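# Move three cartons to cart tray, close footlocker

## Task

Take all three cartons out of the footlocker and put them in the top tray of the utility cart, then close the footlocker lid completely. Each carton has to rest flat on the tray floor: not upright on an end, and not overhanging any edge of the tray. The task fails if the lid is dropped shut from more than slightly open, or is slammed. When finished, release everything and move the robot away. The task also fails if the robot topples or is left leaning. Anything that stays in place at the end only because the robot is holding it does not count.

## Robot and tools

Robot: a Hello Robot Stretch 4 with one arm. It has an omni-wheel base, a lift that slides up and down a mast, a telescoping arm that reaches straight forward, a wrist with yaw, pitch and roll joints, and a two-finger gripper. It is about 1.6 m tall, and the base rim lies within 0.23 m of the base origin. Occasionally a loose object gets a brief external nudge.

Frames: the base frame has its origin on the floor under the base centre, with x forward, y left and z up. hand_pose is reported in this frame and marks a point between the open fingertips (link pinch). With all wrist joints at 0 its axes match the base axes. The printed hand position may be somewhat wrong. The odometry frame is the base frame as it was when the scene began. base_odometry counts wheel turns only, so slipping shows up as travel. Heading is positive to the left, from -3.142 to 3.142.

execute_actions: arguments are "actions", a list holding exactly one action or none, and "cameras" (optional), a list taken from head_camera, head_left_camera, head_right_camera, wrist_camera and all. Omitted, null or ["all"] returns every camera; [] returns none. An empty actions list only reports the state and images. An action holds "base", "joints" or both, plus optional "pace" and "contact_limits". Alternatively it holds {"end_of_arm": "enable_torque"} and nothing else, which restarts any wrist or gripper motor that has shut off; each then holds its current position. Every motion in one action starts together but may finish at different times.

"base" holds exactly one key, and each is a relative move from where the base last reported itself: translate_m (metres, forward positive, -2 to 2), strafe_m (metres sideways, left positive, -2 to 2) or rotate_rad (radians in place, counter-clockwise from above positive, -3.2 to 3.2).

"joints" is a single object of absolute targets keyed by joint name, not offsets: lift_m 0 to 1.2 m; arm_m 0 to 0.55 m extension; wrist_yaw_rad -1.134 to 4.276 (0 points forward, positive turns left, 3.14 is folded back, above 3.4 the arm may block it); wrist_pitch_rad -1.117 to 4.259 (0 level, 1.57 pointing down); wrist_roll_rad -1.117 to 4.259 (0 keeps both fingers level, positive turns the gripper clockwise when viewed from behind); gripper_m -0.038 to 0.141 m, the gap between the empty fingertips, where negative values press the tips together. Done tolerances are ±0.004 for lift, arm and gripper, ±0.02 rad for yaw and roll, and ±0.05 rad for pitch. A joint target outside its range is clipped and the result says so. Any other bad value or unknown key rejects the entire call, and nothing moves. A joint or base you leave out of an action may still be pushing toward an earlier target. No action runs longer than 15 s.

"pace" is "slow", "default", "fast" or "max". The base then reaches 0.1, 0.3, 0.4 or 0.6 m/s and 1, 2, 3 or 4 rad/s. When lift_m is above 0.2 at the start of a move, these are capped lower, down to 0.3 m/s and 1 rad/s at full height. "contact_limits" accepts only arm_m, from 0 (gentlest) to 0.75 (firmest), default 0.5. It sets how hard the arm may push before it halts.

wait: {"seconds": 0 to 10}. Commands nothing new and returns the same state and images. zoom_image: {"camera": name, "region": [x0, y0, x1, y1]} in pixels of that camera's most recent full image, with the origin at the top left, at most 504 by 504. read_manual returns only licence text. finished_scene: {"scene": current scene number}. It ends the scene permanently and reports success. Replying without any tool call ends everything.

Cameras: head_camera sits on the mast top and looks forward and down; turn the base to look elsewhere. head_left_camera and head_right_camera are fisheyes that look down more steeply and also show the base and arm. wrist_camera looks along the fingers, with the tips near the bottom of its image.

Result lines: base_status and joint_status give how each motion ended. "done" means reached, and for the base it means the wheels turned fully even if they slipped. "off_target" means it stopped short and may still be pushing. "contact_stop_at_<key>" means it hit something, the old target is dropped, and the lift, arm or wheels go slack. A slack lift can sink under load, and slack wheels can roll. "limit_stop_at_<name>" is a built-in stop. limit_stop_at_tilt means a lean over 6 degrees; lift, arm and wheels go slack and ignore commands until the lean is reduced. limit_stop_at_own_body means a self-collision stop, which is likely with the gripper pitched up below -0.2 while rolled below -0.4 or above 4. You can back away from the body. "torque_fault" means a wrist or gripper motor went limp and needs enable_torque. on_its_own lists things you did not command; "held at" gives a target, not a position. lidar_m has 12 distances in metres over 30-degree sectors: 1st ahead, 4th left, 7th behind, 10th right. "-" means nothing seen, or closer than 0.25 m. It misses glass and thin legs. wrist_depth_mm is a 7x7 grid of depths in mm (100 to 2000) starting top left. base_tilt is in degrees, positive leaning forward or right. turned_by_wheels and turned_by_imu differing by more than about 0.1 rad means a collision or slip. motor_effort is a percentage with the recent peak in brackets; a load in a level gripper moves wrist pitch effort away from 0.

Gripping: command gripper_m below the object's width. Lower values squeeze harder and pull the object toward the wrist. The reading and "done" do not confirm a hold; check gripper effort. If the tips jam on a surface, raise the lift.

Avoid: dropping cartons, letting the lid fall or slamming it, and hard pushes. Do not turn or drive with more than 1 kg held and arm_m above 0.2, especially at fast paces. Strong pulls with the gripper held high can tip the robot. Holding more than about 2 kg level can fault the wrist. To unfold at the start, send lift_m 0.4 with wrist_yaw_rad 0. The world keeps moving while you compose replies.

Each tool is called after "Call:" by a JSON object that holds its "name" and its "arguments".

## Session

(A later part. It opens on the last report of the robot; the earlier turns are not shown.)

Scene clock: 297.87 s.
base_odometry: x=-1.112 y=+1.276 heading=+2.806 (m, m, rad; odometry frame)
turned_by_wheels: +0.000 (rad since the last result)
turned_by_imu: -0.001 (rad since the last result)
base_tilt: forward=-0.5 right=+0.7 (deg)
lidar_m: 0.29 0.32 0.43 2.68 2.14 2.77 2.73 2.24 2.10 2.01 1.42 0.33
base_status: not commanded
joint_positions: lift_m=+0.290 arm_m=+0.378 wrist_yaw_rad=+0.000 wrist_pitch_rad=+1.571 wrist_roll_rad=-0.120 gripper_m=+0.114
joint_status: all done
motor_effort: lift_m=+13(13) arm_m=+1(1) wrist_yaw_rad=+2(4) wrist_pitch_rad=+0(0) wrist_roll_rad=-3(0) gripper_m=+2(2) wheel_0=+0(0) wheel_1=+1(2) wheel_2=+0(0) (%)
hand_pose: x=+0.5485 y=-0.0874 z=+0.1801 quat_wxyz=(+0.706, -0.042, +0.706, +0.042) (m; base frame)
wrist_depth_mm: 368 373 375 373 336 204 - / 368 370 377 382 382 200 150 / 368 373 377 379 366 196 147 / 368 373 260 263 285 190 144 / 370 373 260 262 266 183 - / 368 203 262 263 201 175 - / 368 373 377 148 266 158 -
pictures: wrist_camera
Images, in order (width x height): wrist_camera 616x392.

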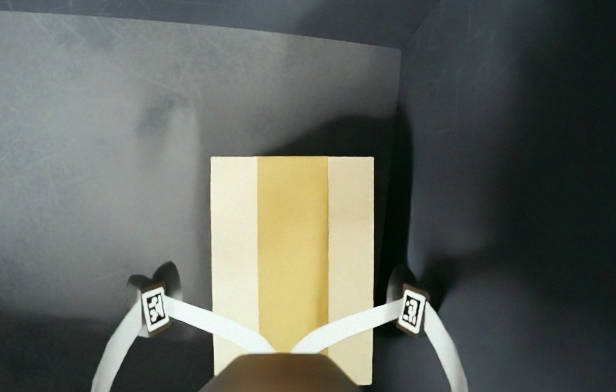

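Call:
{"name": "execute_actions", "arguments": {"actions": [{"base":{"strafe_m":-0.004},"joints":{"gripper_m":0.116},"pace":"slow"}], "cameras": []}}

Call:
{"name": "execute_actions", "arguments": {"actions": [{"joints":{"lift_m":0.255},"pace":"slow"}], "cameras": ["wrist_camera"]}}

Scene clock: 300.83 s.
base_odometry: x=-1.110 y=+1.280 heading=+2.806 (m, m, rad; odometry frame)
turned_by_wheels: +0.000 (rad since the last result)
turned_by_imu: -0.001 (rad since the last result)
base_tilt: forward=-0.4 right=+0.8 (deg)
lidar_m: 0.30 0.32 0.45 2.69 2.14 2.78 2.74 2.24 2.10 2.01 1.41 0.32
base_status: done
joint_positions: lift_m=+0.290 arm_m=+0.378 wrist_yaw_rad=+0.000 wrist_pitch_rad=+1.571 wrist_roll_rad=-0.120 gripper_m=+0.116
joint_status: all done
motor_effort: lift_m=+13(13) arm_m=+1(1) wrist_yaw_rad=+2(2) wrist_pitch_rad=-2(0) wrist_roll_rad=-3(2) gripper_m=+1(2) wheel_0=+2(5) wheel_1=+0(1) wheel_2=+0(1) (%)
hand_pose: x=+0.5485 y=-0.0874 z=+0.1801 quat_wxyz=(+0.706, -0.042, +0.706, +0.042) (m; base frame)
wrist_depth_mm: 368 373 377 373 336 197 - / 368 373 377 382 384 194 - / 368 373 375 379 357 189 142 / 370 373 260 263 306 183 141 / 368 373 260 262 286 177 - / 368 208 260 262 201 170 - / 368 375 375 145 265 149 -
pictures: none
No camera images: the call's "cameras" was empty. Leave "cameras" out to get every camera's image.

Scene clock: 301.97 s.
base_odometry: x=-1.110 y=+1.280 heading=+2.806 (m, m, rad; odometry frame)
turned_by_wheels: +0.000 (rad since the last result)
turned_by_imu: +0.000 (rad since the last result)
base_tilt: forward=-0.5 right=+0.7 (deg)
lidar_m: 0.30 0.31 0.43 2.70 2.17 2.77 2.74 2.23 2.12 2.01 1.42 0.32
base_status: not commanded
joint_positions: lift_m=+0.255 arm_m=+0.378 wrist_yaw_rad=+0.000 wrist_pitch_rad=+1.571 wrist_roll_rad=-0.120 gripper_m=+0.116
joint_status: all done
motor_effort: lift_m=+13(12) arm_m=+1(1) wrist_yaw_rad=+3(3) wrist_pitch_rad=+0(1) wrist_roll_rad=-2(2) gripper_m=+0(0) wheel_0=+1(2) wheel_1=-1(0) wheel_2=+0(0) (%)
hand_pose: x=+0.5485 y=-0.0874 z=+0.1452 quat_wxyz=(+0.706, -0.042, +0.706, +0.042) (m; base frame)
wrist_depth_mm: 332 336 340 343 336 197 - / 334 338 342 345 347 194 - / 334 338 342 345 324 189 142 / 336 338 225 227 276 183 141 / 334 338 225 228 256 177 - / 334 208 226 228 201 170 - / 336 338 225 145 236 150 -
pictures: wrist_camera
Images, in order (width x height): wrist_camera 616x392.

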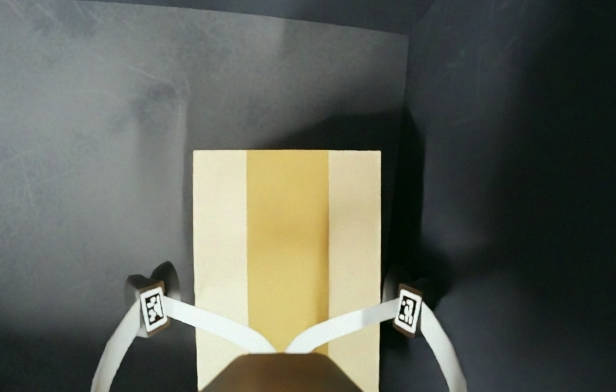

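Call:
{"name": "execute_actions", "arguments": {"actions": [{"joints":{"lift_m":0.215},"pace":"slow"}], "cameras": ["wrist_camera"]}}

Scene clock: 304.50 s.
base_odometry: x=-1.110 y=+1.280 heading=+2.806 (m, m, rad; odometry frame)
turned_by_wheels: +0.000 (rad since the last result)
turned_by_imu: -0.001 (rad since the last result)
base_tilt: forward=-0.5 right=+0.8 (deg)
lidar_m: 0.29 0.32 0.42 2.71 2.15 2.81 2.74 2.25 2.11 1.99 1.42 0.33
base_status: not commanded
joint_positions: lift_m=+0.216 arm_m=+0.378 wrist_yaw_rad=+0.000 wrist_pitch_rad=+1.571 wrist_roll_rad=-0.120 gripper_m=+0.116
joint_status: all done
motor_effort: lift_m=+10(12) arm_m=+1(1) wrist_yaw_rad=+3(1) wrist_pitch_rad=-1(3) wrist_roll_rad=-1(1) gripper_m=-1(1) wheel_0=+2(2) wheel_1=+0(1) wheel_2=+1(0) (%)
hand_pose: x=+0.5486 y=-0.0874 z=+0.1054 quat_wxyz=(+0.706, -0.042, +0.706, +0.042) (m; base frame)
wrist_depth_mm: 297 300 306 307 309 198 - / 297 300 303 307 309 194 - / 297 301 303 306 309 189 142 / 297 300 186 189 251 183 139 / 298 301 187 189 236 177 - / 298 196 187 188 190 169 - / 297 301 186 144 215 150 -
pictures: wrist_camera
Images, in order (width x height): wrist_camera 616x392.

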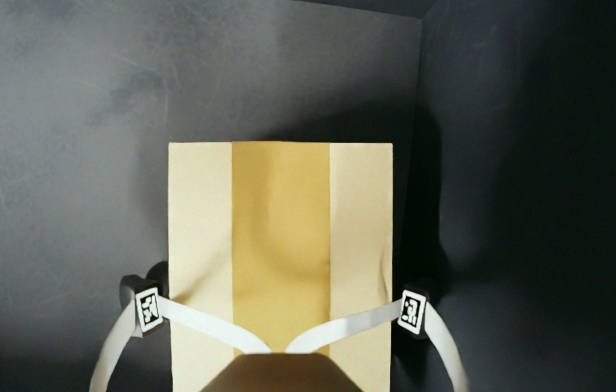

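Call:
{"name": "execute_actions", "arguments": {"actions": [{"joints":{"gripper_m":0.05}}], "cameras": ["wrist_camera"]}}

Call:
{"name": "execute_actions", "arguments": {"actions": [{"base":{"strafe_m":0.02},"pace":"slow"}], "cameras": []}}

Call:
{"name": "execute_actions", "arguments": {"actions": [{"joints":{"lift_m":0.62}}], "cameras": ["wrist_camera"]}}

Scene clock: 308.47 s.
base_odometry: x=-1.110 y=+1.280 heading=+2.806 (m, m, rad; odometry frame)
turned_by_wheels: +0.000 (rad since the last result)
turned_by_imu: -0.002 (rad since the last result)
base_tilt: forward=-0.5 right=+0.8 (deg)
lidar_m: 0.28 0.33 0.44 2.70 2.16 2.79 2.73 2.25 2.10 2.01 1.40 0.33
base_status: not commanded
joint_positions: lift_m=+0.215 arm_m=+0.378 wrist_yaw_rad=+0.000 wrist_pitch_rad=+1.570 wrist_roll_rad=-0.120 gripper_m=+0.050
joint_status: all done
motor_effort: lift_m=+14(14) arm_m=+1(1) wrist_yaw_rad=+2(2) wrist_pitch_rad=+0(2) wrist_roll_rad=-2(2) gripper_m=-22(24) wheel_0=+2(1) wheel_1=+0(0) wheel_2=+0(0) (%)
hand_pose: x=+0.5487 y=-0.0874 z=+0.1051 quat_wxyz=(+0.706, -0.042, +0.706, +0.042) (m; base frame)
wrist_depth_mm: 293 297 301 303 306 196 - / 296 298 301 304 304 193 - / 296 298 170 172 282 188 142 / 296 297 169 171 173 182 141 / 296 298 169 171 173 176 - / 294 174 170 171 173 161 - / 296 298 169 148 173 151 -
pictures: wrist_camera
Images, in order (width x height): wrist_camera 616x392.

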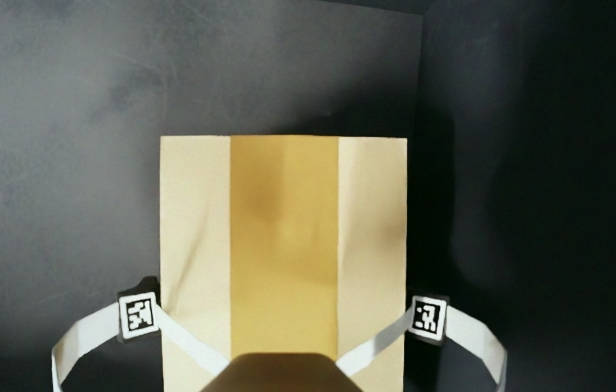

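Scene clock: 309.60 s.
base_odometry: x=-1.117 y=+1.261 heading=+2.806 (m, m, rad; odometry frame)
turned_by_wheels: +0.000 (rad since the last result)
turned_by_imu: +0.000 (rad since the last result)
base_tilt: forward=-0.4 right=+0.7 (deg)
lidar_m: 0.29 0.31 0.41 2.68 2.13 2.75 2.73 2.25 2.12 2.02 1.42 0.33
base_status: done
joint_positions: lift_m=+0.215 arm_m=+0.378 wrist_yaw_rad=+0.000 wrist_pitch_rad=+1.570 wrist_roll_rad=-0.120 gripper_m=+0.050
joint_status: not commanded
motor_effort: lift_m=+14(14) arm_m=+1(1) wrist_yaw_rad=+1(2) wrist_pitch_rad=-1(2) wrist_roll_rad=-2(1) gripper_m=-23(23) wheel_0=-1(5) wheel_1=+1(3) wheel_2=+0(1) (%)
hand_pose: x=+0.5487 y=-0.0874 z=+0.1051 quat_wxyz=(+0.706, -0.042, +0.706, +0.042) (m; base frame)
wrist_depth_mm: 294 297 300 303 309 239 - / 294 298 301 304 307 235 175 / 296 297 170 171 307 229 172 / 296 297 169 171 173 222 168 / 296 298 169 171 173 213 163 / 294 174 169 171 173 183 158 / 296 298 168 148 174 176 -
pictures: none
No camera images: the call's "cameras" was empty. Leave "cameras" out to get every camera's image.

Scene clock: 312.23 s.
base_odometry: x=-1.117 y=+1.261 heading=+2.806 (m, m, rad; odometry frame)
turned_by_wheels: +0.000 (rad since the last result)
turned_by_imu: -0.001 (rad since the last result)
base_tilt: forward=-0.4 right=+0.7 (deg)
lidar_m: 0.29 0.31 0.44 2.68 2.11 2.77 2.73 2.24 2.13 2.03 1.43 0.33
base_status: not commanded
joint_positions: lift_m=+0.620 arm_m=+0.378 wrist_yaw_rad=+0.000 wrist_pitch_rad=+1.570 wrist_roll_rad=-0.120 gripper_m=+0.050
joint_status: all done
motor_effort: lift_m=+24(25) arm_m=+1(1) wrist_yaw_rad=+2(2) wrist_pitch_rad=+1(1) wrist_roll_rad=-3(3) gripper_m=-23(20) wheel_0=+0(0) wheel_1=+1(1) wheel_2=+0(0) (%)
hand_pose: x=+0.5487 y=-0.0874 z=+0.5092 quat_wxyz=(+0.706, -0.042, +0.706, +0.042) (m; base frame)
wrist_depth_mm: 445 413 397 394 389 741 750 / 683 647 597 549 508 750 759 / 683 691 170 171 442 750 759 / 683 691 169 171 173 750 759 / 691 699 169 171 173 750 759 / 691 174 169 171 173 750 759 / 473 517 169 148 174 750 759
pictures: wrist_camera
Images, in order (width x height): wrist_camera 616x392.

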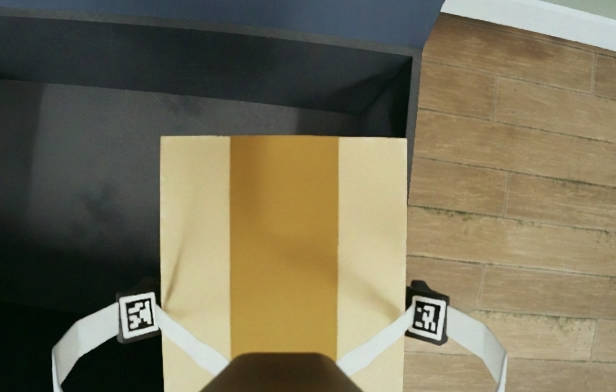

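Call:
{"name": "execute_actions", "arguments": {"actions": [{"base":{"translate_m":-0.3},"joints":{"arm_m":0.05,"wrist_roll_rad":0}}], "cameras": []}}

Call:
{"name": "execute_actions", "arguments": {"actions": [{"base":{"rotate_rad":-2.768},"joints":{"lift_m":0.7}}], "cameras": []}}

Call:
{"name": "execute_actions", "arguments": {"actions": [{"base":{"translate_m":1.449},"joints":{"lift_m":1.14}}], "cameras": []}}

Call:
{"name": "execute_actions", "arguments": {"actions": [{"base":{"rotate_rad":0.478}}], "cameras": ["head_camera","head_right_camera"]}}

Scene clock: 318.80 s.
base_odometry: x=-0.834 y=+1.162 heading=+2.806 (m, m, rad; odometry frame)
turned_by_wheels: +0.000 (rad since the last result)
turned_by_imu: -0.002 (rad since the last result)
base_tilt: forward=-0.5 right=+0.7 (deg)
lidar_m: 0.60 0.61 1.88 2.34 2.03 2.51 2.41 2.00 2.12 2.03 1.82 0.61
base_status: done
joint_positions: lift_m=+0.620 arm_m=+0.051 wrist_yaw_rad=+0.000 wrist_pitch_rad=+1.570 wrist_roll_rad=+0.000 gripper_m=+0.050
joint_status: all done
motor_effort: lift_m=+24(24) arm_m=-8(9) wrist_yaw_rad=+2(1) wrist_pitch_rad=+0(0) wrist_roll_rad=-1(3) gripper_m=-23(23) wheel_0=-2(5) wheel_1=+0(2) wheel_2=-1(7) (%)
hand_pose: x=+0.2224 y=-0.0874 z=+0.5093 quat_wxyz=(+0.707, +0.000, +0.707, +0.000) (m; base frame)
wrist_depth_mm: 707 715 723 732 741 750 759 / 715 715 723 732 750 750 759 / 715 715 169 172 741 759 759 / 707 715 169 171 173 759 768 / 707 715 169 171 173 759 759 / 715 174 169 171 173 750 759 / 707 508 168 148 174 750 759
pictures: none
No camera images: the call's "cameras" was empty. Leave "cameras" out to get every camera's image.

Scene clock: 321.47 s.
base_odometry: x=-0.834 y=+1.162 heading=+0.038 (m, m, rad; odometry frame)
turned_by_wheels: -2.768 (rad since the last result)
turned_by_imu: -2.774 (rad since the last result)
base_tilt: forward=-0.4 right=+0.6 (deg)
lidar_m: 2.03 1.99 2.01 2.03 1.41 0.60 0.62 0.77 2.70 2.03 2.47 2.41
base_status: done
joint_positions: lift_m=+0.700 arm_m=+0.051 wrist_yaw_rad=+0.000 wrist_pitch_rad=+1.570 wrist_roll_rad=+0.000 gripper_m=+0.050
joint_status: all done
motor_effort: lift_m=+24(24) arm_m=-8(8) wrist_yaw_rad=+1(1) wrist_pitch_rad=+0(0) wrist_roll_rad=-1(0) gripper_m=-22(20) wheel_0=-1(6) wheel_1=-2(8) wheel_2=+0(8) (%)
hand_pose: x=+0.2225 y=-0.0874 z=+0.5893 quat_wxyz=(+0.707, +0.000, +0.707, +0.000) (m; base frame)
wrist_depth_mm: 778 788 809 809 820 831 842 / 788 788 809 820 820 831 842 / 788 798 170 171 820 831 842 / 798 798 169 171 173 842 842 / 788 788 169 171 173 831 842 / 788 174 169 171 173 842 854 / 788 585 168 148 173 831 854
pictures: none
No camera images: the call's "cameras" was empty. Leave "cameras" out to get every camera's image.

Scene clock: 327.77 s.
base_odometry: x=+0.614 y=+1.217 heading=+0.038 (m, m, rad; odometry frame)
turned_by_wheels: +0.000 (rad since the last result)
turned_by_imu: -0.003 (rad since the last result)
base_tilt: forward=-0.5 right=+0.7 (deg)
lidar_m: 0.73 0.67 0.72 1.47 1.87 2.61 1.97 3.36 2.47 1.80 1.20 1.04
base_status: done
joint_positions: lift_m=+1.140 arm_m=+0.051 wrist_yaw_rad=+0.000 wrist_pitch_rad=+1.570 wrist_roll_rad=+0.000 gripper_m=+0.050
joint_status: all done
motor_effort: lift_m=+23(24) arm_m=-8(8) wrist_yaw_rad=+1(1) wrist_pitch_rad=-1(2) wrist_roll_rad=-1(2) gripper_m=-20(21) wheel_0=+0(5) wheel_1=+1(5) wheel_2=+0(6) (%)
hand_pose: x=+0.2225 y=-0.0874 z=+1.0293 quat_wxyz=(+0.707, +0.000, +0.707, +0.000) (m; base frame)
wrist_depth_mm: 741 1078 1229 1281 1281 1281 1205 / 1060 1205 1255 1255 1255 1281 1308 / 1229 1229 170 171 1281 1281 1308 / 1229 1229 169 171 173 1308 1308 / 1229 1229 169 171 173 1281 1308 / 1229 174 169 171 173 1281 1281 / 1205 1229 169 148 174 1308 1308
pictures: none
No camera images: the call's "cameras" was empty. Leave "cameras" out to get every camera's image.

Scene clock: 329.33 s.
base_odometry: x=+0.614 y=+1.217 heading=+0.516 (m, m, rad; odometry frame)
turned_by_wheels: +0.478 (rad since the last result)
turned_by_imu: +0.478 (rad since the last result)
base_tilt: forward=-0.5 right=+0.8 (deg)
lidar_m: 0.67 0.71 1.46 1.80 2.61 1.96 3.24 2.47 1.91 1.24 1.07 0.73
base_status: done
joint_positions: lift_m=+1.140 arm_m=+0.051 wrist_yaw_rad=+0.000 wrist_pitch_rad=+1.570 wrist_roll_rad=+0.000 gripper_m=+0.050
joint_status: not commanded
motor_effort: lift_m=+23(23) arm_m=-8(8) wrist_yaw_rad=+1(1) wrist_pitch_rad=+1(1) wrist_roll_rad=-1(0) gripper_m=-20(21) wheel_0=-1(4) wheel_1=+0(3) wheel_2=+0(6) (%)
hand_pose: x=+0.2225 y=-0.0874 z=+1.0293 quat_wxyz=(+0.707, +0.000, +0.707, +0.000) (m; base frame)
wrist_depth_mm: 1229 1182 1098 1098 1281 1255 1042 / 1205 1229 1255 1255 1255 1308 1182 / 1229 1229 170 172 1255 1308 1281 / 1205 1229 169 171 174 1281 1308 / 1205 1229 169 171 174 1281 1281 / 1229 174 169 171 173 1281 1308 / 1229 1229 168 148 174 1281 1308
pictures: head_camera, head_right_camera
Images, in order (width x height): head_camera 420x560, head_right_camera 420x672.

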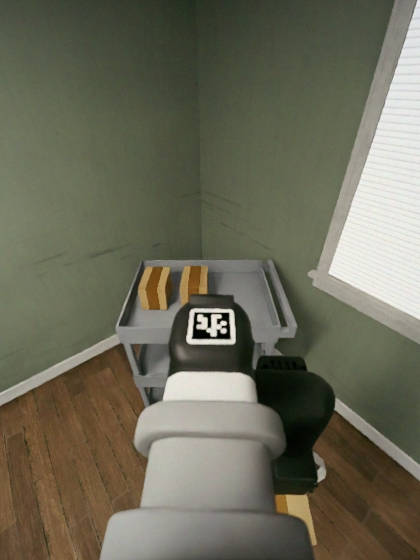

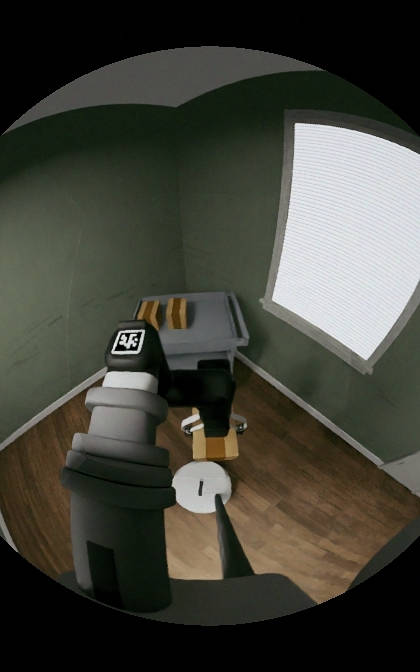

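Call:
{"name": "execute_actions", "arguments": {"actions": []}}

Scene clock: 341.30 s.
base_odometry: x=+0.614 y=+1.217 heading=+0.516 (m, m, rad; odometry frame)
turned_by_wheels: +0.000 (rad since the last result)
turned_by_imu: -0.001 (rad since the last result)
base_tilt: forward=-0.4 right=+0.8 (deg)
lidar_m: 0.67 0.71 1.43 1.81 2.61 1.95 3.24 2.48 1.94 1.21 1.06 0.73
base_status: done
joint_positions: lift_m=+1.140 arm_m=+0.051 wrist_yaw_rad=+0.000 wrist_pitch_rad=+1.570 wrist_roll_rad=+0.000 gripper_m=+0.050
joint_status: not commanded
motor_effort: lift_m=+23(23) arm_m=-8(8) wrist_yaw_rad=+1(1) wrist_pitch_rad=+1(1) wrist_roll_rad=+0(0) gripper_m=-23(21) wheel_0=-1(4) wheel_1=+1(3) wheel_2=+0(6) (%)
hand_pose: x=+0.2225 y=-0.0874 z=+1.0293 quat_wxyz=(+0.707, +0.000, +0.707, +0.000) (m; base frame)
wrist_depth_mm: 1205 1182 1098 1118 1255 1255 1060 / 1205 1229 1229 1255 1281 1281 1182 / 1205 1229 170 171 1255 1281 1308 / 1229 1229 169 171 173 1308 1308 / 1205 1229 169 171 174 1281 1308 / 1205 174 169 171 173 1308 1308 / 1205 1229 168 148 173 1281 1308
pictures: head_camera, head_left_camera, head_right_camera, wrist_camera
Images, in order (width x height): head_camera 420x560, head_left_camera 420x672, head_right_camera 420x672, wrist_camera 616x392.

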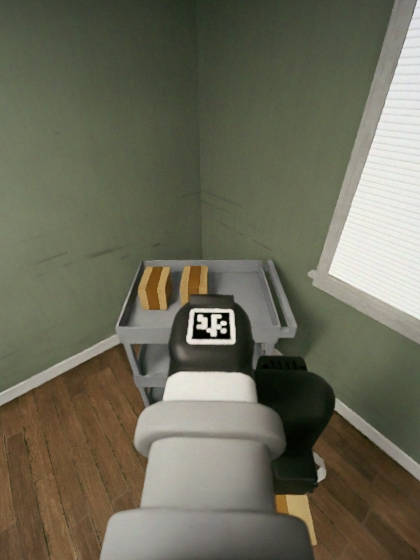

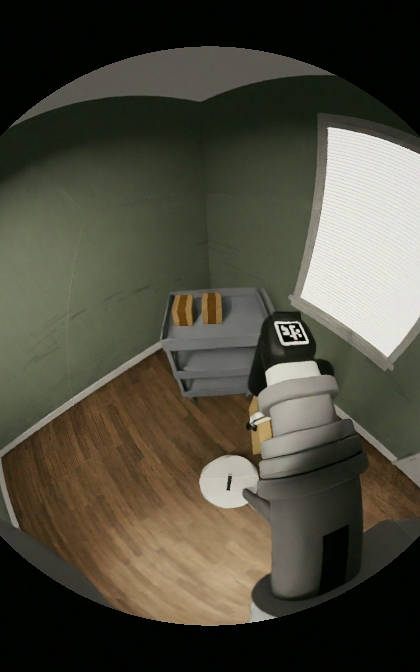

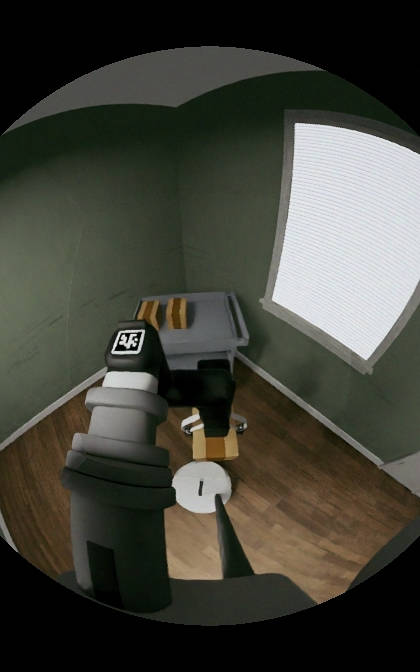

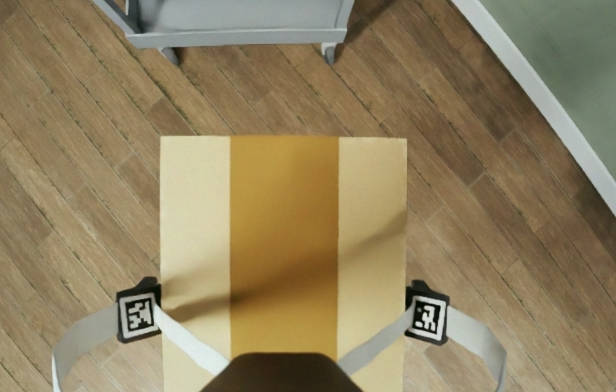

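Call:
{"name": "execute_actions", "arguments": {"actions": [{"base":{"translate_m":0.34},"joints":{"arm_m":0.455}}]}}

Scene clock: 345.10 s.
base_odometry: x=+0.910 y=+1.385 heading=+0.516 (m, m, rad; odometry frame)
turned_by_wheels: +0.000 (rad since the last result)
turned_by_imu: -0.001 (rad since the last result)
base_tilt: forward=-0.4 right=+0.8 (deg)
lidar_m: 0.35 0.38 1.19 1.49 2.84 2.22 3.54 2.74 1.58 0.94 0.85 0.37
base_status: done
joint_positions: lift_m=+1.140 arm_m=+0.454 wrist_yaw_rad=+0.000 wrist_pitch_rad=+1.570 wrist_roll_rad=+0.000 gripper_m=+0.050
joint_status: all done
motor_effort: lift_m=+23(23) arm_m=+8(8) wrist_yaw_rad=+1(1) wrist_pitch_rad=+0(2) wrist_roll_rad=+0(0) gripper_m=-22(21) wheel_0=+0(6) wheel_1=+0(4) wheel_2=+2(16) (%)
hand_pose: x=+0.6248 y=-0.0874 z=+1.0293 quat_wxyz=(+0.707, +0.000, +0.707, +0.000) (m; base frame)
wrist_depth_mm: 991 1182 820 691 676 559 477 / 442 445 452 459 459 574 535 / 442 445 170 171 415 691 627 / 329 330 169 171 173 831 732 / 330 332 169 171 173 1118 904 / 329 174 169 171 174 1281 1160 / 442 449 169 148 173 410 1308
pictures: head_camera, head_left_camera, head_right_camera, wrist_camera
Images, in order (width x height): head_camera 420x560, head_left_camera 420x672, head_right_camera 420x672, wrist_camera 616x392.

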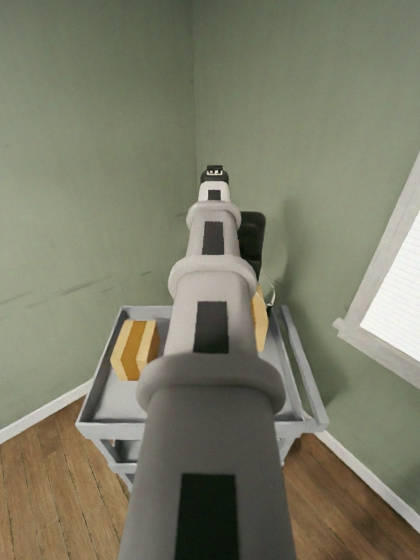

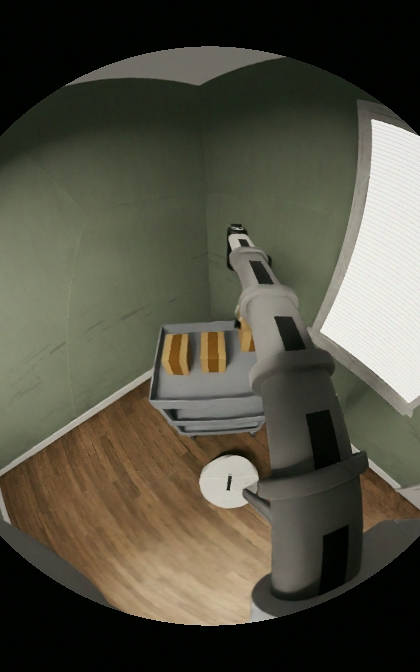

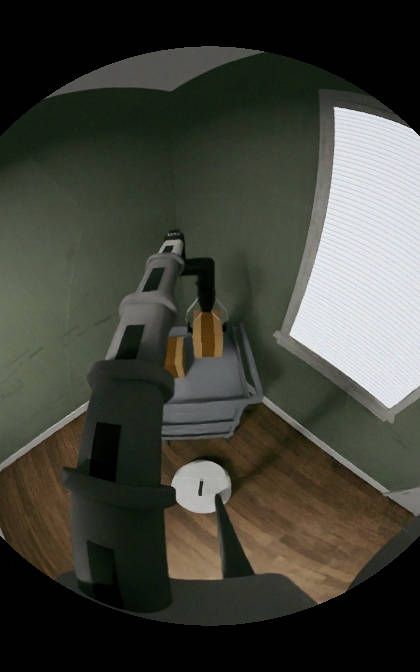

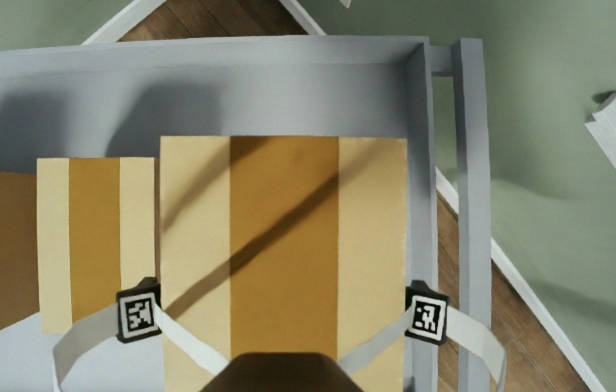

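Call:
{"name": "execute_actions", "arguments": {"actions": [{"base":{"strafe_m":-0.012},"joints":{"lift_m":0.99}}], "cameras": ["wrist_camera","head_right_camera"]}}

Call:
{"name": "execute_actions", "arguments": {"actions": [{"joints":{"lift_m":0.968},"pace":"slow"}], "cameras": ["wrist_camera","head_right_camera"]}}

Scene clock: 349.07 s.
base_odometry: x=+0.916 y=+1.374 heading=+0.516 (m, m, rad; odometry frame)
turned_by_wheels: +0.000 (rad since the last result)
turned_by_imu: -0.002 (rad since the last result)
base_tilt: forward=-0.5 right=+0.6 (deg)
lidar_m: 0.35 0.36 0.49 1.49 2.83 2.23 3.53 2.74 1.53 0.93 0.82 0.36
base_status: done
joint_positions: lift_m=+0.990 arm_m=+0.454 wrist_yaw_rad=+0.000 wrist_pitch_rad=+1.570 wrist_roll_rad=+0.000 gripper_m=+0.050
joint_status: all done
motor_effort: lift_m=+14(21) arm_m=+8(8) wrist_yaw_rad=+0(0) wrist_pitch_rad=+1(1) wrist_roll_rad=-1(1) gripper_m=-23(21) wheel_0=-1(6) wheel_1=+1(6) wheel_2=+0(7) (%)
hand_pose: x=+0.6248 y=-0.0874 z=+0.8800 quat_wxyz=(+0.707, +0.000, +0.707, +0.000) (m; base frame)
wrist_depth_mm: 297 301 303 306 312 285 246 / 298 301 304 307 310 291 246 / 231 300 170 172 310 296 248 / 205 289 169 171 173 298 250 / 204 287 169 171 174 303 251 / 191 175 169 171 173 260 250 / 183 291 168 148 173 290 249
pictures: head_right_camera, wrist_camera
Images, in order (width x height): head_right_camera 420x672, wrist_camera 616x392.

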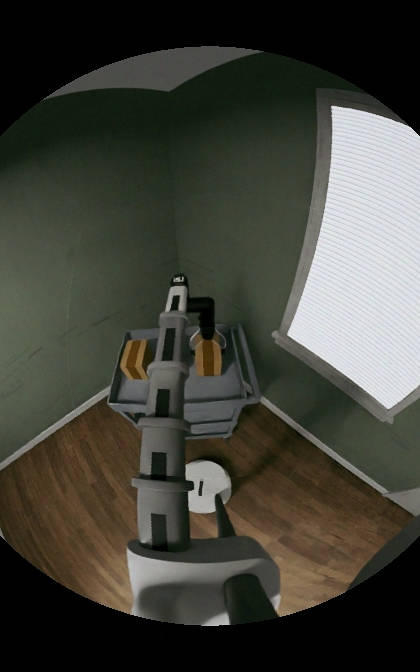

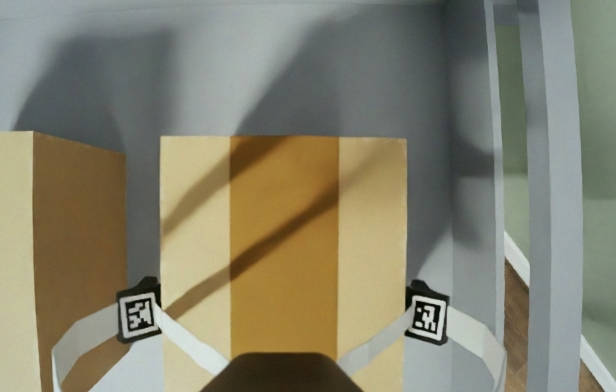

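Scene clock: 350.00 s.
base_odometry: x=+0.916 y=+1.374 heading=+0.516 (m, m, rad; odometry frame)
turned_by_wheels: +0.000 (rad since the last result)
turned_by_imu: +0.000 (rad since the last result)
base_tilt: forward=-0.5 right=+0.7 (deg)
lidar_m: 0.36 0.36 0.53 1.48 2.82 2.22 3.52 2.74 1.54 0.92 0.82 0.37
base_status: not commanded
joint_positions: lift_m=+0.969 arm_m=+0.454 wrist_yaw_rad=+0.000 wrist_pitch_rad=+1.572 wrist_roll_rad=+0.000 gripper_m=+0.050
joint_status: all done
motor_effort: lift_m=+9(13) arm_m=+8(8) wrist_yaw_rad=+2(0) wrist_pitch_rad=-3(5) wrist_roll_rad=-1(0) gripper_m=-21(21) wheel_0=-1(1) wheel_1=+1(1) wheel_2=+0(0) (%)
hand_pose: x=+0.6242 y=-0.0874 z=+0.8584 quat_wxyz=(+0.707, +0.000, +0.707, +0.000) (m; base frame)
wrist_depth_mm: 278 282 285 289 293 265 240 / 279 282 286 289 293 268 244 / 233 282 169 171 293 273 247 / 205 282 169 170 173 277 250 / 205 282 169 170 173 279 251 / 192 173 168 171 173 243 250 / 178 282 168 148 173 258 249
pictures: head_right_camera, wrist_camera
Images, in order (width x height): head_right_camera 420x672, wrist_camera 616x392.

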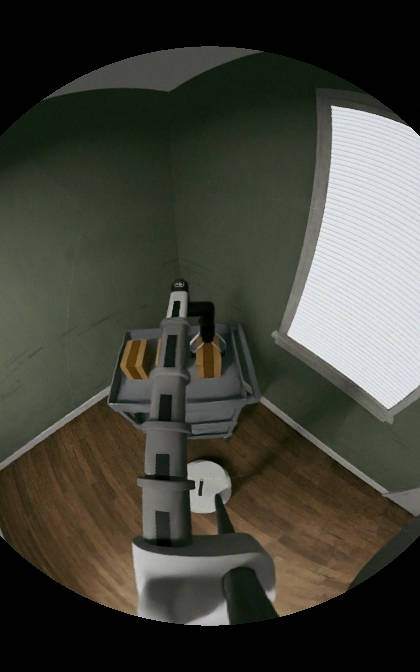

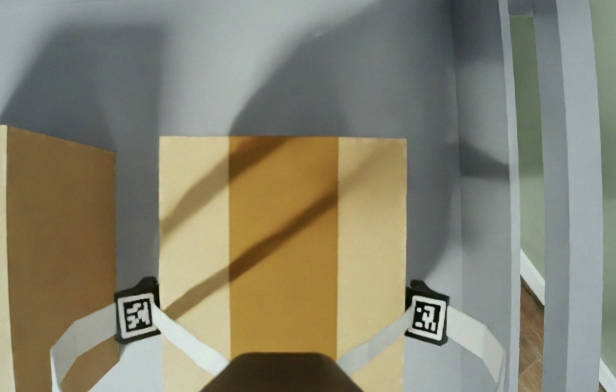

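Contact. Release.

Call:
{"name": "execute_actions", "arguments": {"actions": [{"joints":{"gripper_m":0.118,"lift_m":0.972}}], "cameras": ["wrist_camera"]}}

Call:
{"name": "execute_actions", "arguments": {"actions": [{"joints":{"lift_m":1.12}}], "cameras": ["wrist_camera"]}}

Scene clock: 352.80 s.
base_odometry: x=+0.916 y=+1.374 heading=+0.516 (m, m, rad; odometry frame)
turned_by_wheels: +0.000 (rad since the last result)
turned_by_imu: -0.001 (rad since the last result)
base_tilt: forward=-0.4 right=+0.7 (deg)
lidar_m: 0.35 0.36 0.53 1.51 2.82 2.24 3.52 2.73 1.55 0.91 0.81 0.38
base_status: not commanded
joint_positions: lift_m=+0.972 arm_m=+0.454 wrist_yaw_rad=+0.000 wrist_pitch_rad=+1.570 wrist_roll_rad=+0.000 gripper_m=+0.118
joint_status: all done
motor_effort: lift_m=+14(21) arm_m=+8(8) wrist_yaw_rad=+3(4) wrist_pitch_rad=+0(9) wrist_roll_rad=-2(1) gripper_m=+0(19) wheel_0=-1(1) wheel_1=+1(1) wheel_2=+1(1) (%)
hand_pose: x=+0.6246 y=-0.0874 z=+0.8621 quat_wxyz=(+0.707, +0.000, +0.707, +0.000) (m; base frame)
wrist_depth_mm: 282 285 289 293 297 283 239 / 283 286 290 294 296 270 244 / 233 286 173 176 296 273 247 / 206 286 173 174 177 277 249 / 205 286 173 174 177 278 250 / 203 185 173 175 177 259 250 / 201 286 172 140 177 258 249
pictures: wrist_camera
Images, in order (width x height): wrist_camera 616x392.

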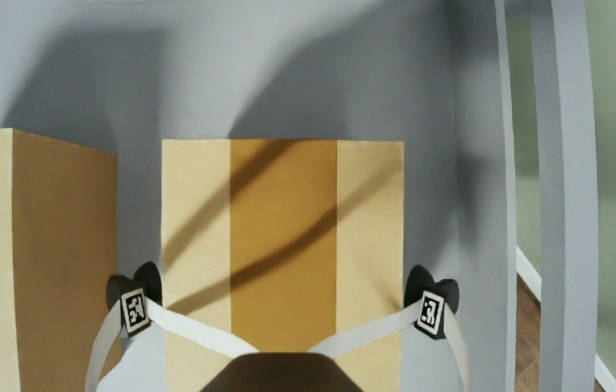

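Scene clock: 354.50 s.
base_odometry: x=+0.916 y=+1.374 heading=+0.516 (m, m, rad; odometry frame)
turned_by_wheels: +0.000 (rad since the last result)
turned_by_imu: -0.001 (rad since the last result)
base_tilt: forward=-0.3 right=+0.6 (deg)
lidar_m: 0.34 0.37 0.53 1.47 2.83 2.23 3.54 2.73 1.56 0.94 0.81 0.34
base_status: not commanded
joint_positions: lift_m=+1.120 arm_m=+0.454 wrist_yaw_rad=+0.000 wrist_pitch_rad=+1.570 wrist_roll_rad=+0.000 gripper_m=+0.118
joint_status: all done
motor_effort: lift_m=+23(23) arm_m=+8(8) wrist_yaw_rad=+2(2) wrist_pitch_rad=+1(4) wrist_roll_rad=-2(2) gripper_m=+1(2) wheel_0=-1(0) wheel_1=+1(1) wheel_2=+2(1) (%)
hand_pose: x=+0.6249 y=-0.0874 z=+1.0093 quat_wxyz=(+0.708, +0.000, +0.707, +0.000) (m; base frame)
wrist_depth_mm: 960 732 809 413 415 539 469 / 424 427 433 439 442 591 521 / 424 427 433 436 442 668 609 / 309 314 317 319 442 809 715 / 310 314 319 320 445 1025 878 / 309 208 317 320 200 1255 1118 / 421 427 433 148 442 394 1281
pictures: wrist_camera
Images, in order (width x height): wrist_camera 616x392.

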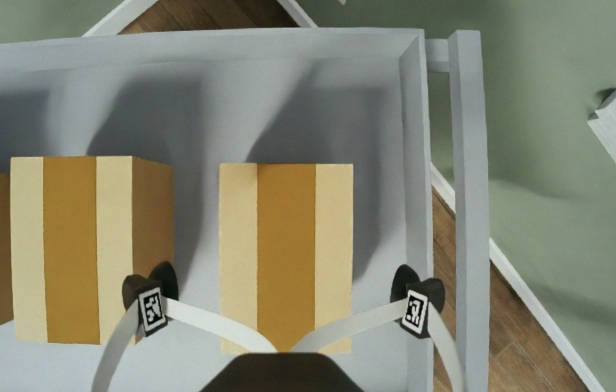

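Call:
{"name": "execute_actions", "arguments": {"actions": [{"base":{"translate_m":-0.25},"joints":{"arm_m":0.01},"pace":"fast"}], "cameras": ["head_camera"]}}

Call:
{"name": "execute_actions", "arguments": {"actions": [{"base":{"rotate_rad":2.832},"joints":{"lift_m":0.674,"wrist_pitch_rad":0.227,"gripper_m":0.085},"pace":"fast"}]}}

Scene clock: 361.23 s.
base_odometry: x=+0.699 y=+1.251 heading=+0.516 (m, m, rad; odometry frame)
turned_by_wheels: +0.000 (rad since the last result)
turned_by_imu: -0.002 (rad since the last result)
base_tilt: forward=-0.4 right=+0.7 (deg)
lidar_m: 0.59 0.62 1.39 1.72 2.67 2.04 3.31 2.53 1.81 1.16 0.99 0.64
base_status: done
joint_positions: lift_m=+1.120 arm_m=+0.011 wrist_yaw_rad=+0.000 wrist_pitch_rad=+1.570 wrist_roll_rad=+0.000 gripper_m=+0.118
joint_status: all done
motor_effort: lift_m=+23(23) arm_m=-8(9) wrist_yaw_rad=+2(1) wrist_pitch_rad=-3(2) wrist_roll_rad=+0(1) gripper_m=-1(1) wheel_0=+1(4) wheel_1=+0(3) wheel_2=-1(9) (%)
hand_pose: x=+0.1824 y=-0.0874 z=+1.0093 quat_wxyz=(+0.707, +0.000, +0.707, +0.000) (m; base frame)
wrist_depth_mm: 1205 1060 1060 1078 1255 1205 991 / 1205 1205 1229 1255 1229 1281 1098 / 1205 1229 1205 1229 1255 1255 1255 / 1182 1205 1205 1229 1281 1255 1281 / 1205 1205 1025 1025 1255 1281 1281 / 1205 208 1008 1025 200 1255 1281 / 1205 1229 1205 148 1281 1281 1281
pictures: head_camera
Images, in order (width x height): head_camera 420x560.

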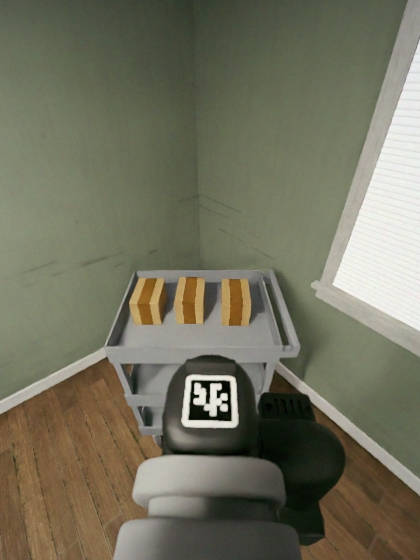

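Scene clock: 364.80 s.
base_odometry: x=+0.699 y=+1.251 heading=-2.935 (m, m, rad; odometry frame)
turned_by_wheels: +2.832 (rad since the last result)
turned_by_imu: +2.835 (rad since the last result)
base_tilt: forward=-0.5 right=+0.8 (deg)
lidar_m: 2.09 2.59 2.51 1.44 1.01 0.98 0.61 0.59 0.69 1.45 2.07 2.06
base_status: done
joint_positions: lift_m=+0.674 arm_m=+0.011 wrist_yaw_rad=+0.000 wrist_pitch_rad=+0.230 wrist_roll_rad=+0.000 gripper_m=+0.085
joint_status: all done
motor_effort: lift_m=+13(20) arm_m=-8(8) wrist_yaw_rad=+0(2) wrist_pitch_rad=-7(15) wrist_roll_rad=+0(2) gripper_m=-2(2) wheel_0=-1(5) wheel_1=-1(2) wheel_2=-1(6) (%)
hand_pose: x=+0.4632 y=-0.0874 z=+0.7869 quat_wxyz=(+0.993, +0.000, +0.115, +0.000) (m; base frame)
wrist_depth_mm: - - - - - - 1921 / - - - - - - 1983 / - - - - - - - / - - - - - - - / - - - - 1921 - - / 1618 1576 1537 1756 200 1756 1708 / 1336 1255 1336 145 1336 1366 1366
pictures: head_camera, head_left_camera, head_right_camera, wrist_camera
Images, in order (width x height): head_camera 420x560, head_left_camera 420x672, head_right_camera 420x672, wrist_camera 616x392.

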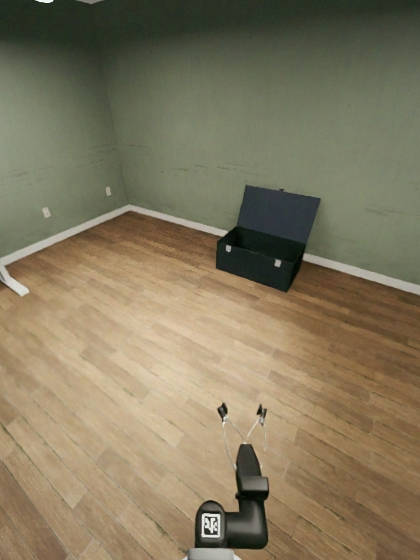

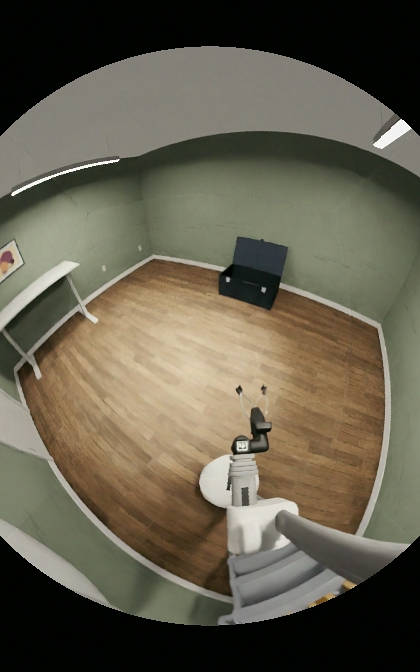

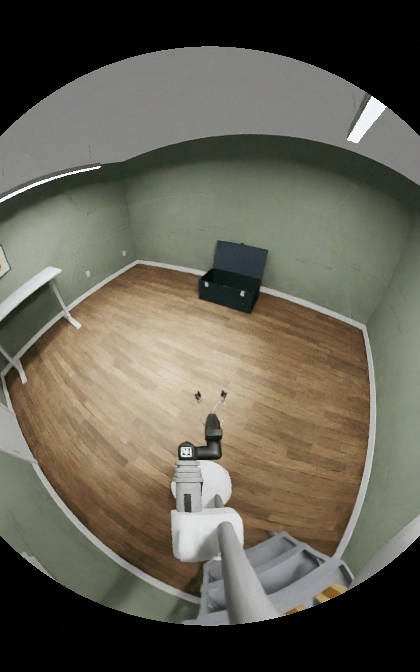

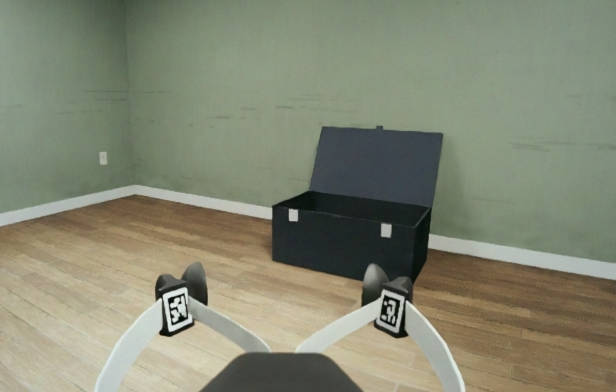

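Call:
{"name": "execute_actions", "arguments": {"actions": [{"base":{"translate_m":1.689},"pace":"max"}], "cameras": []}}

Call:
{"name": "execute_actions", "arguments": {"actions": [{"base":{"rotate_rad":-0.542},"pace":"fast"}], "cameras": ["head_camera","wrist_camera"]}}

Scene clock: 371.80 s.
base_odometry: x=-0.955 y=+0.905 heading=-2.935 (m, m, rad; odometry frame)
turned_by_wheels: +0.000 (rad since the last result)
turned_by_imu: -0.003 (rad since the last result)
base_tilt: forward=-0.4 right=+0.8 (deg)
lidar_m: 0.58 1.87 2.31 1.80 2.44 2.46 2.21 2.38 2.29 1.76 0.58 0.54
base_status: done
joint_positions: lift_m=+0.674 arm_m=+0.011 wrist_yaw_rad=+0.000 wrist_pitch_rad=+0.229 wrist_roll_rad=+0.000 gripper_m=+0.085
joint_status: not commanded
motor_effort: lift_m=+16(16) arm_m=-8(8) wrist_yaw_rad=+1(1) wrist_pitch_rad=-8(6) wrist_roll_rad=-1(2) gripper_m=-1(2) wheel_0=+0(6) wheel_1=-2(5) wheel_2=+1(11) (%)
hand_pose: x=+0.4632 y=-0.0874 z=+0.7868 quat_wxyz=(+0.993, +0.000, +0.114, +0.000) (m; base frame)
wrist_depth_mm: 1661 1430 1229 1078 960 866 798 / 1756 1499 1255 1118 991 891 820 / 1808 1499 1336 1160 1025 917 842 / 1921 1618 1366 1205 960 866 788 / 1983 1661 1430 1229 904 831 778 / 1661 1576 1397 1281 200 809 750 / 1336 1255 1336 144 866 768 732
pictures: none
No camera images: the call's "cameras" was empty. Leave "cameras" out to get every camera's image.

Scene clock: 373.00 s.
base_odometry: x=-0.955 y=+0.905 heading=+2.806 (m, m, rad; odometry frame)
turned_by_wheels: -0.542 (rad since the last result)
turned_by_imu: -0.543 (rad since the last result)
base_tilt: forward=-0.4 right=+0.8 (deg)
lidar_m: 0.55 0.56 1.81 2.42 1.79 2.43 2.45 2.22 2.23 2.29 1.80 0.58
base_status: done
joint_positions: lift_m=+0.674 arm_m=+0.011 wrist_yaw_rad=+0.000 wrist_pitch_rad=+0.229 wrist_roll_rad=+0.000 gripper_m=+0.085
joint_status: not commanded
motor_effort: lift_m=+16(16) arm_m=-8(7) wrist_yaw_rad=+2(2) wrist_pitch_rad=-5(5) wrist_roll_rad=-1(3) gripper_m=+0(2) wheel_0=+0(5) wheel_1=-1(6) wheel_2=+0(2) (%)
hand_pose: x=+0.4632 y=-0.0874 z=+0.7868 quat_wxyz=(+0.993, +0.000, +0.114, +0.000) (m; base frame)
wrist_depth_mm: 931 931 960 960 960 976 991 / 960 976 991 991 991 1025 1008 / 991 1008 1008 1025 1042 1060 1060 / 1025 931 931 946 960 1098 1098 / 1078 904 917 931 946 1138 1138 / 1098 878 878 904 200 1182 1182 / 1138 854 866 144 904 1205 1229
pictures: head_camera, wrist_camera
Images, in order (width x height): head_camera 420x560, wrist_camera 616x392.

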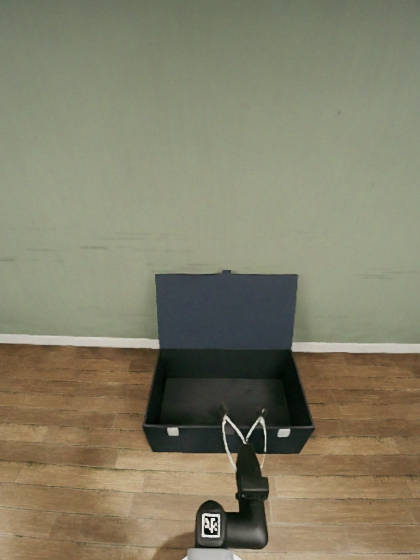

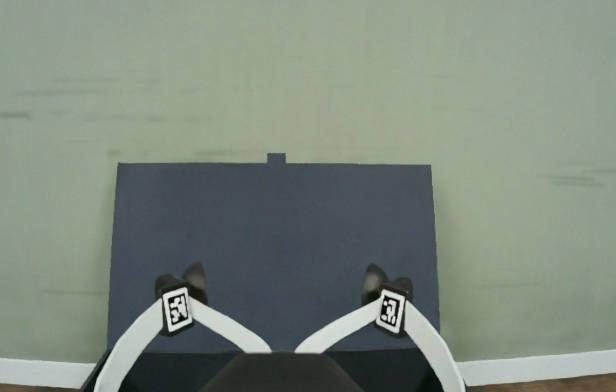

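Call:
{"name": "execute_actions", "arguments": {"actions": [{"base":{"translate_m":0.15},"joints":{"arm_m":0.3,"lift_m":0.676}}], "cameras": []}}

Call:
{"name": "execute_actions", "arguments": {"actions": [{"base":{"strafe_m":0.012},"joints":{"arm_m":0.38}}], "cameras": ["head_right_camera","wrist_camera"]}}

Scene clock: 379.50 s.
base_odometry: x=-1.096 y=+0.954 heading=+2.806 (m, m, rad; odometry frame)
turned_by_wheels: +0.000 (rad since the last result)
turned_by_imu: -0.002 (rad since the last result)
base_tilt: forward=-0.4 right=+0.7 (deg)
lidar_m: 0.42 0.43 1.61 2.43 1.82 2.43 2.59 2.32 2.40 2.30 0.61 0.44
base_status: done
joint_positions: lift_m=+0.676 arm_m=+0.299 wrist_yaw_rad=+0.000 wrist_pitch_rad=+0.229 wrist_roll_rad=+0.000 gripper_m=+0.085
joint_status: all done
motor_effort: lift_m=+23(23) arm_m=+8(8) wrist_yaw_rad=+0(2) wrist_pitch_rad=-6(8) wrist_roll_rad=-1(1) gripper_m=-1(2) wheel_0=+1(4) wheel_1=-1(6) wheel_2=+0(11) (%)
hand_pose: x=+0.7505 y=-0.0874 z=+0.7883 quat_wxyz=(+0.993, +0.000, +0.114, +0.000) (m; base frame)
wrist_depth_mm: 539 544 549 554 559 564 569 / 549 559 564 569 574 580 585 / 574 574 585 591 597 603 609 / 585 585 597 603 609 621 627 / 508 512 525 530 539 544 647 / 492 496 500 517 200 530 676 / 484 488 496 145 512 521 707
pictures: none
No camera images: the call's "cameras" was empty. Leave "cameras" out to get every camera's image.

Scene clock: 380.67 s.
base_odometry: x=-1.100 y=+0.943 heading=+2.806 (m, m, rad; odometry frame)
turned_by_wheels: +0.000 (rad since the last result)
turned_by_imu: +0.000 (rad since the last result)
base_tilt: forward=-0.3 right=+0.7 (deg)
lidar_m: 0.40 0.42 1.61 2.42 1.83 2.39 2.61 2.33 2.42 2.31 0.59 0.42
base_status: done
joint_positions: lift_m=+0.676 arm_m=+0.379 wrist_yaw_rad=+0.000 wrist_pitch_rad=+0.229 wrist_roll_rad=+0.000 gripper_m=+0.085
joint_status: all done
motor_effort: lift_m=+23(23) arm_m=+8(9) wrist_yaw_rad=+1(2) wrist_pitch_rad=-7(6) wrist_roll_rad=-2(1) gripper_m=-2(0) wheel_0=+0(5) wheel_1=+0(5) wheel_2=-1(1) (%)
hand_pose: x=+0.8305 y=-0.0874 z=+0.7883 quat_wxyz=(+0.993, +0.000, +0.114, +0.000) (m; base frame)
wrist_depth_mm: 462 469 473 477 480 484 488 / 477 484 488 496 500 504 508 / 492 500 504 508 517 521 525 / 512 517 521 525 530 539 544 / 439 445 452 459 466 473 477 / 424 427 433 445 200 459 466 / 415 418 424 145 442 449 455
pictures: head_right_camera, wrist_camera
Images, in order (width x height): head_right_camera 420x672, wrist_camera 616x392.

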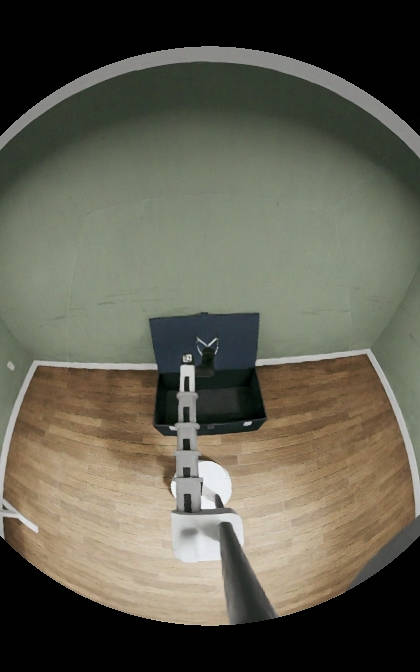

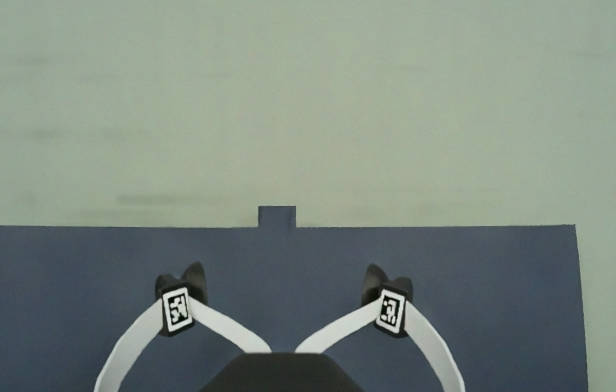

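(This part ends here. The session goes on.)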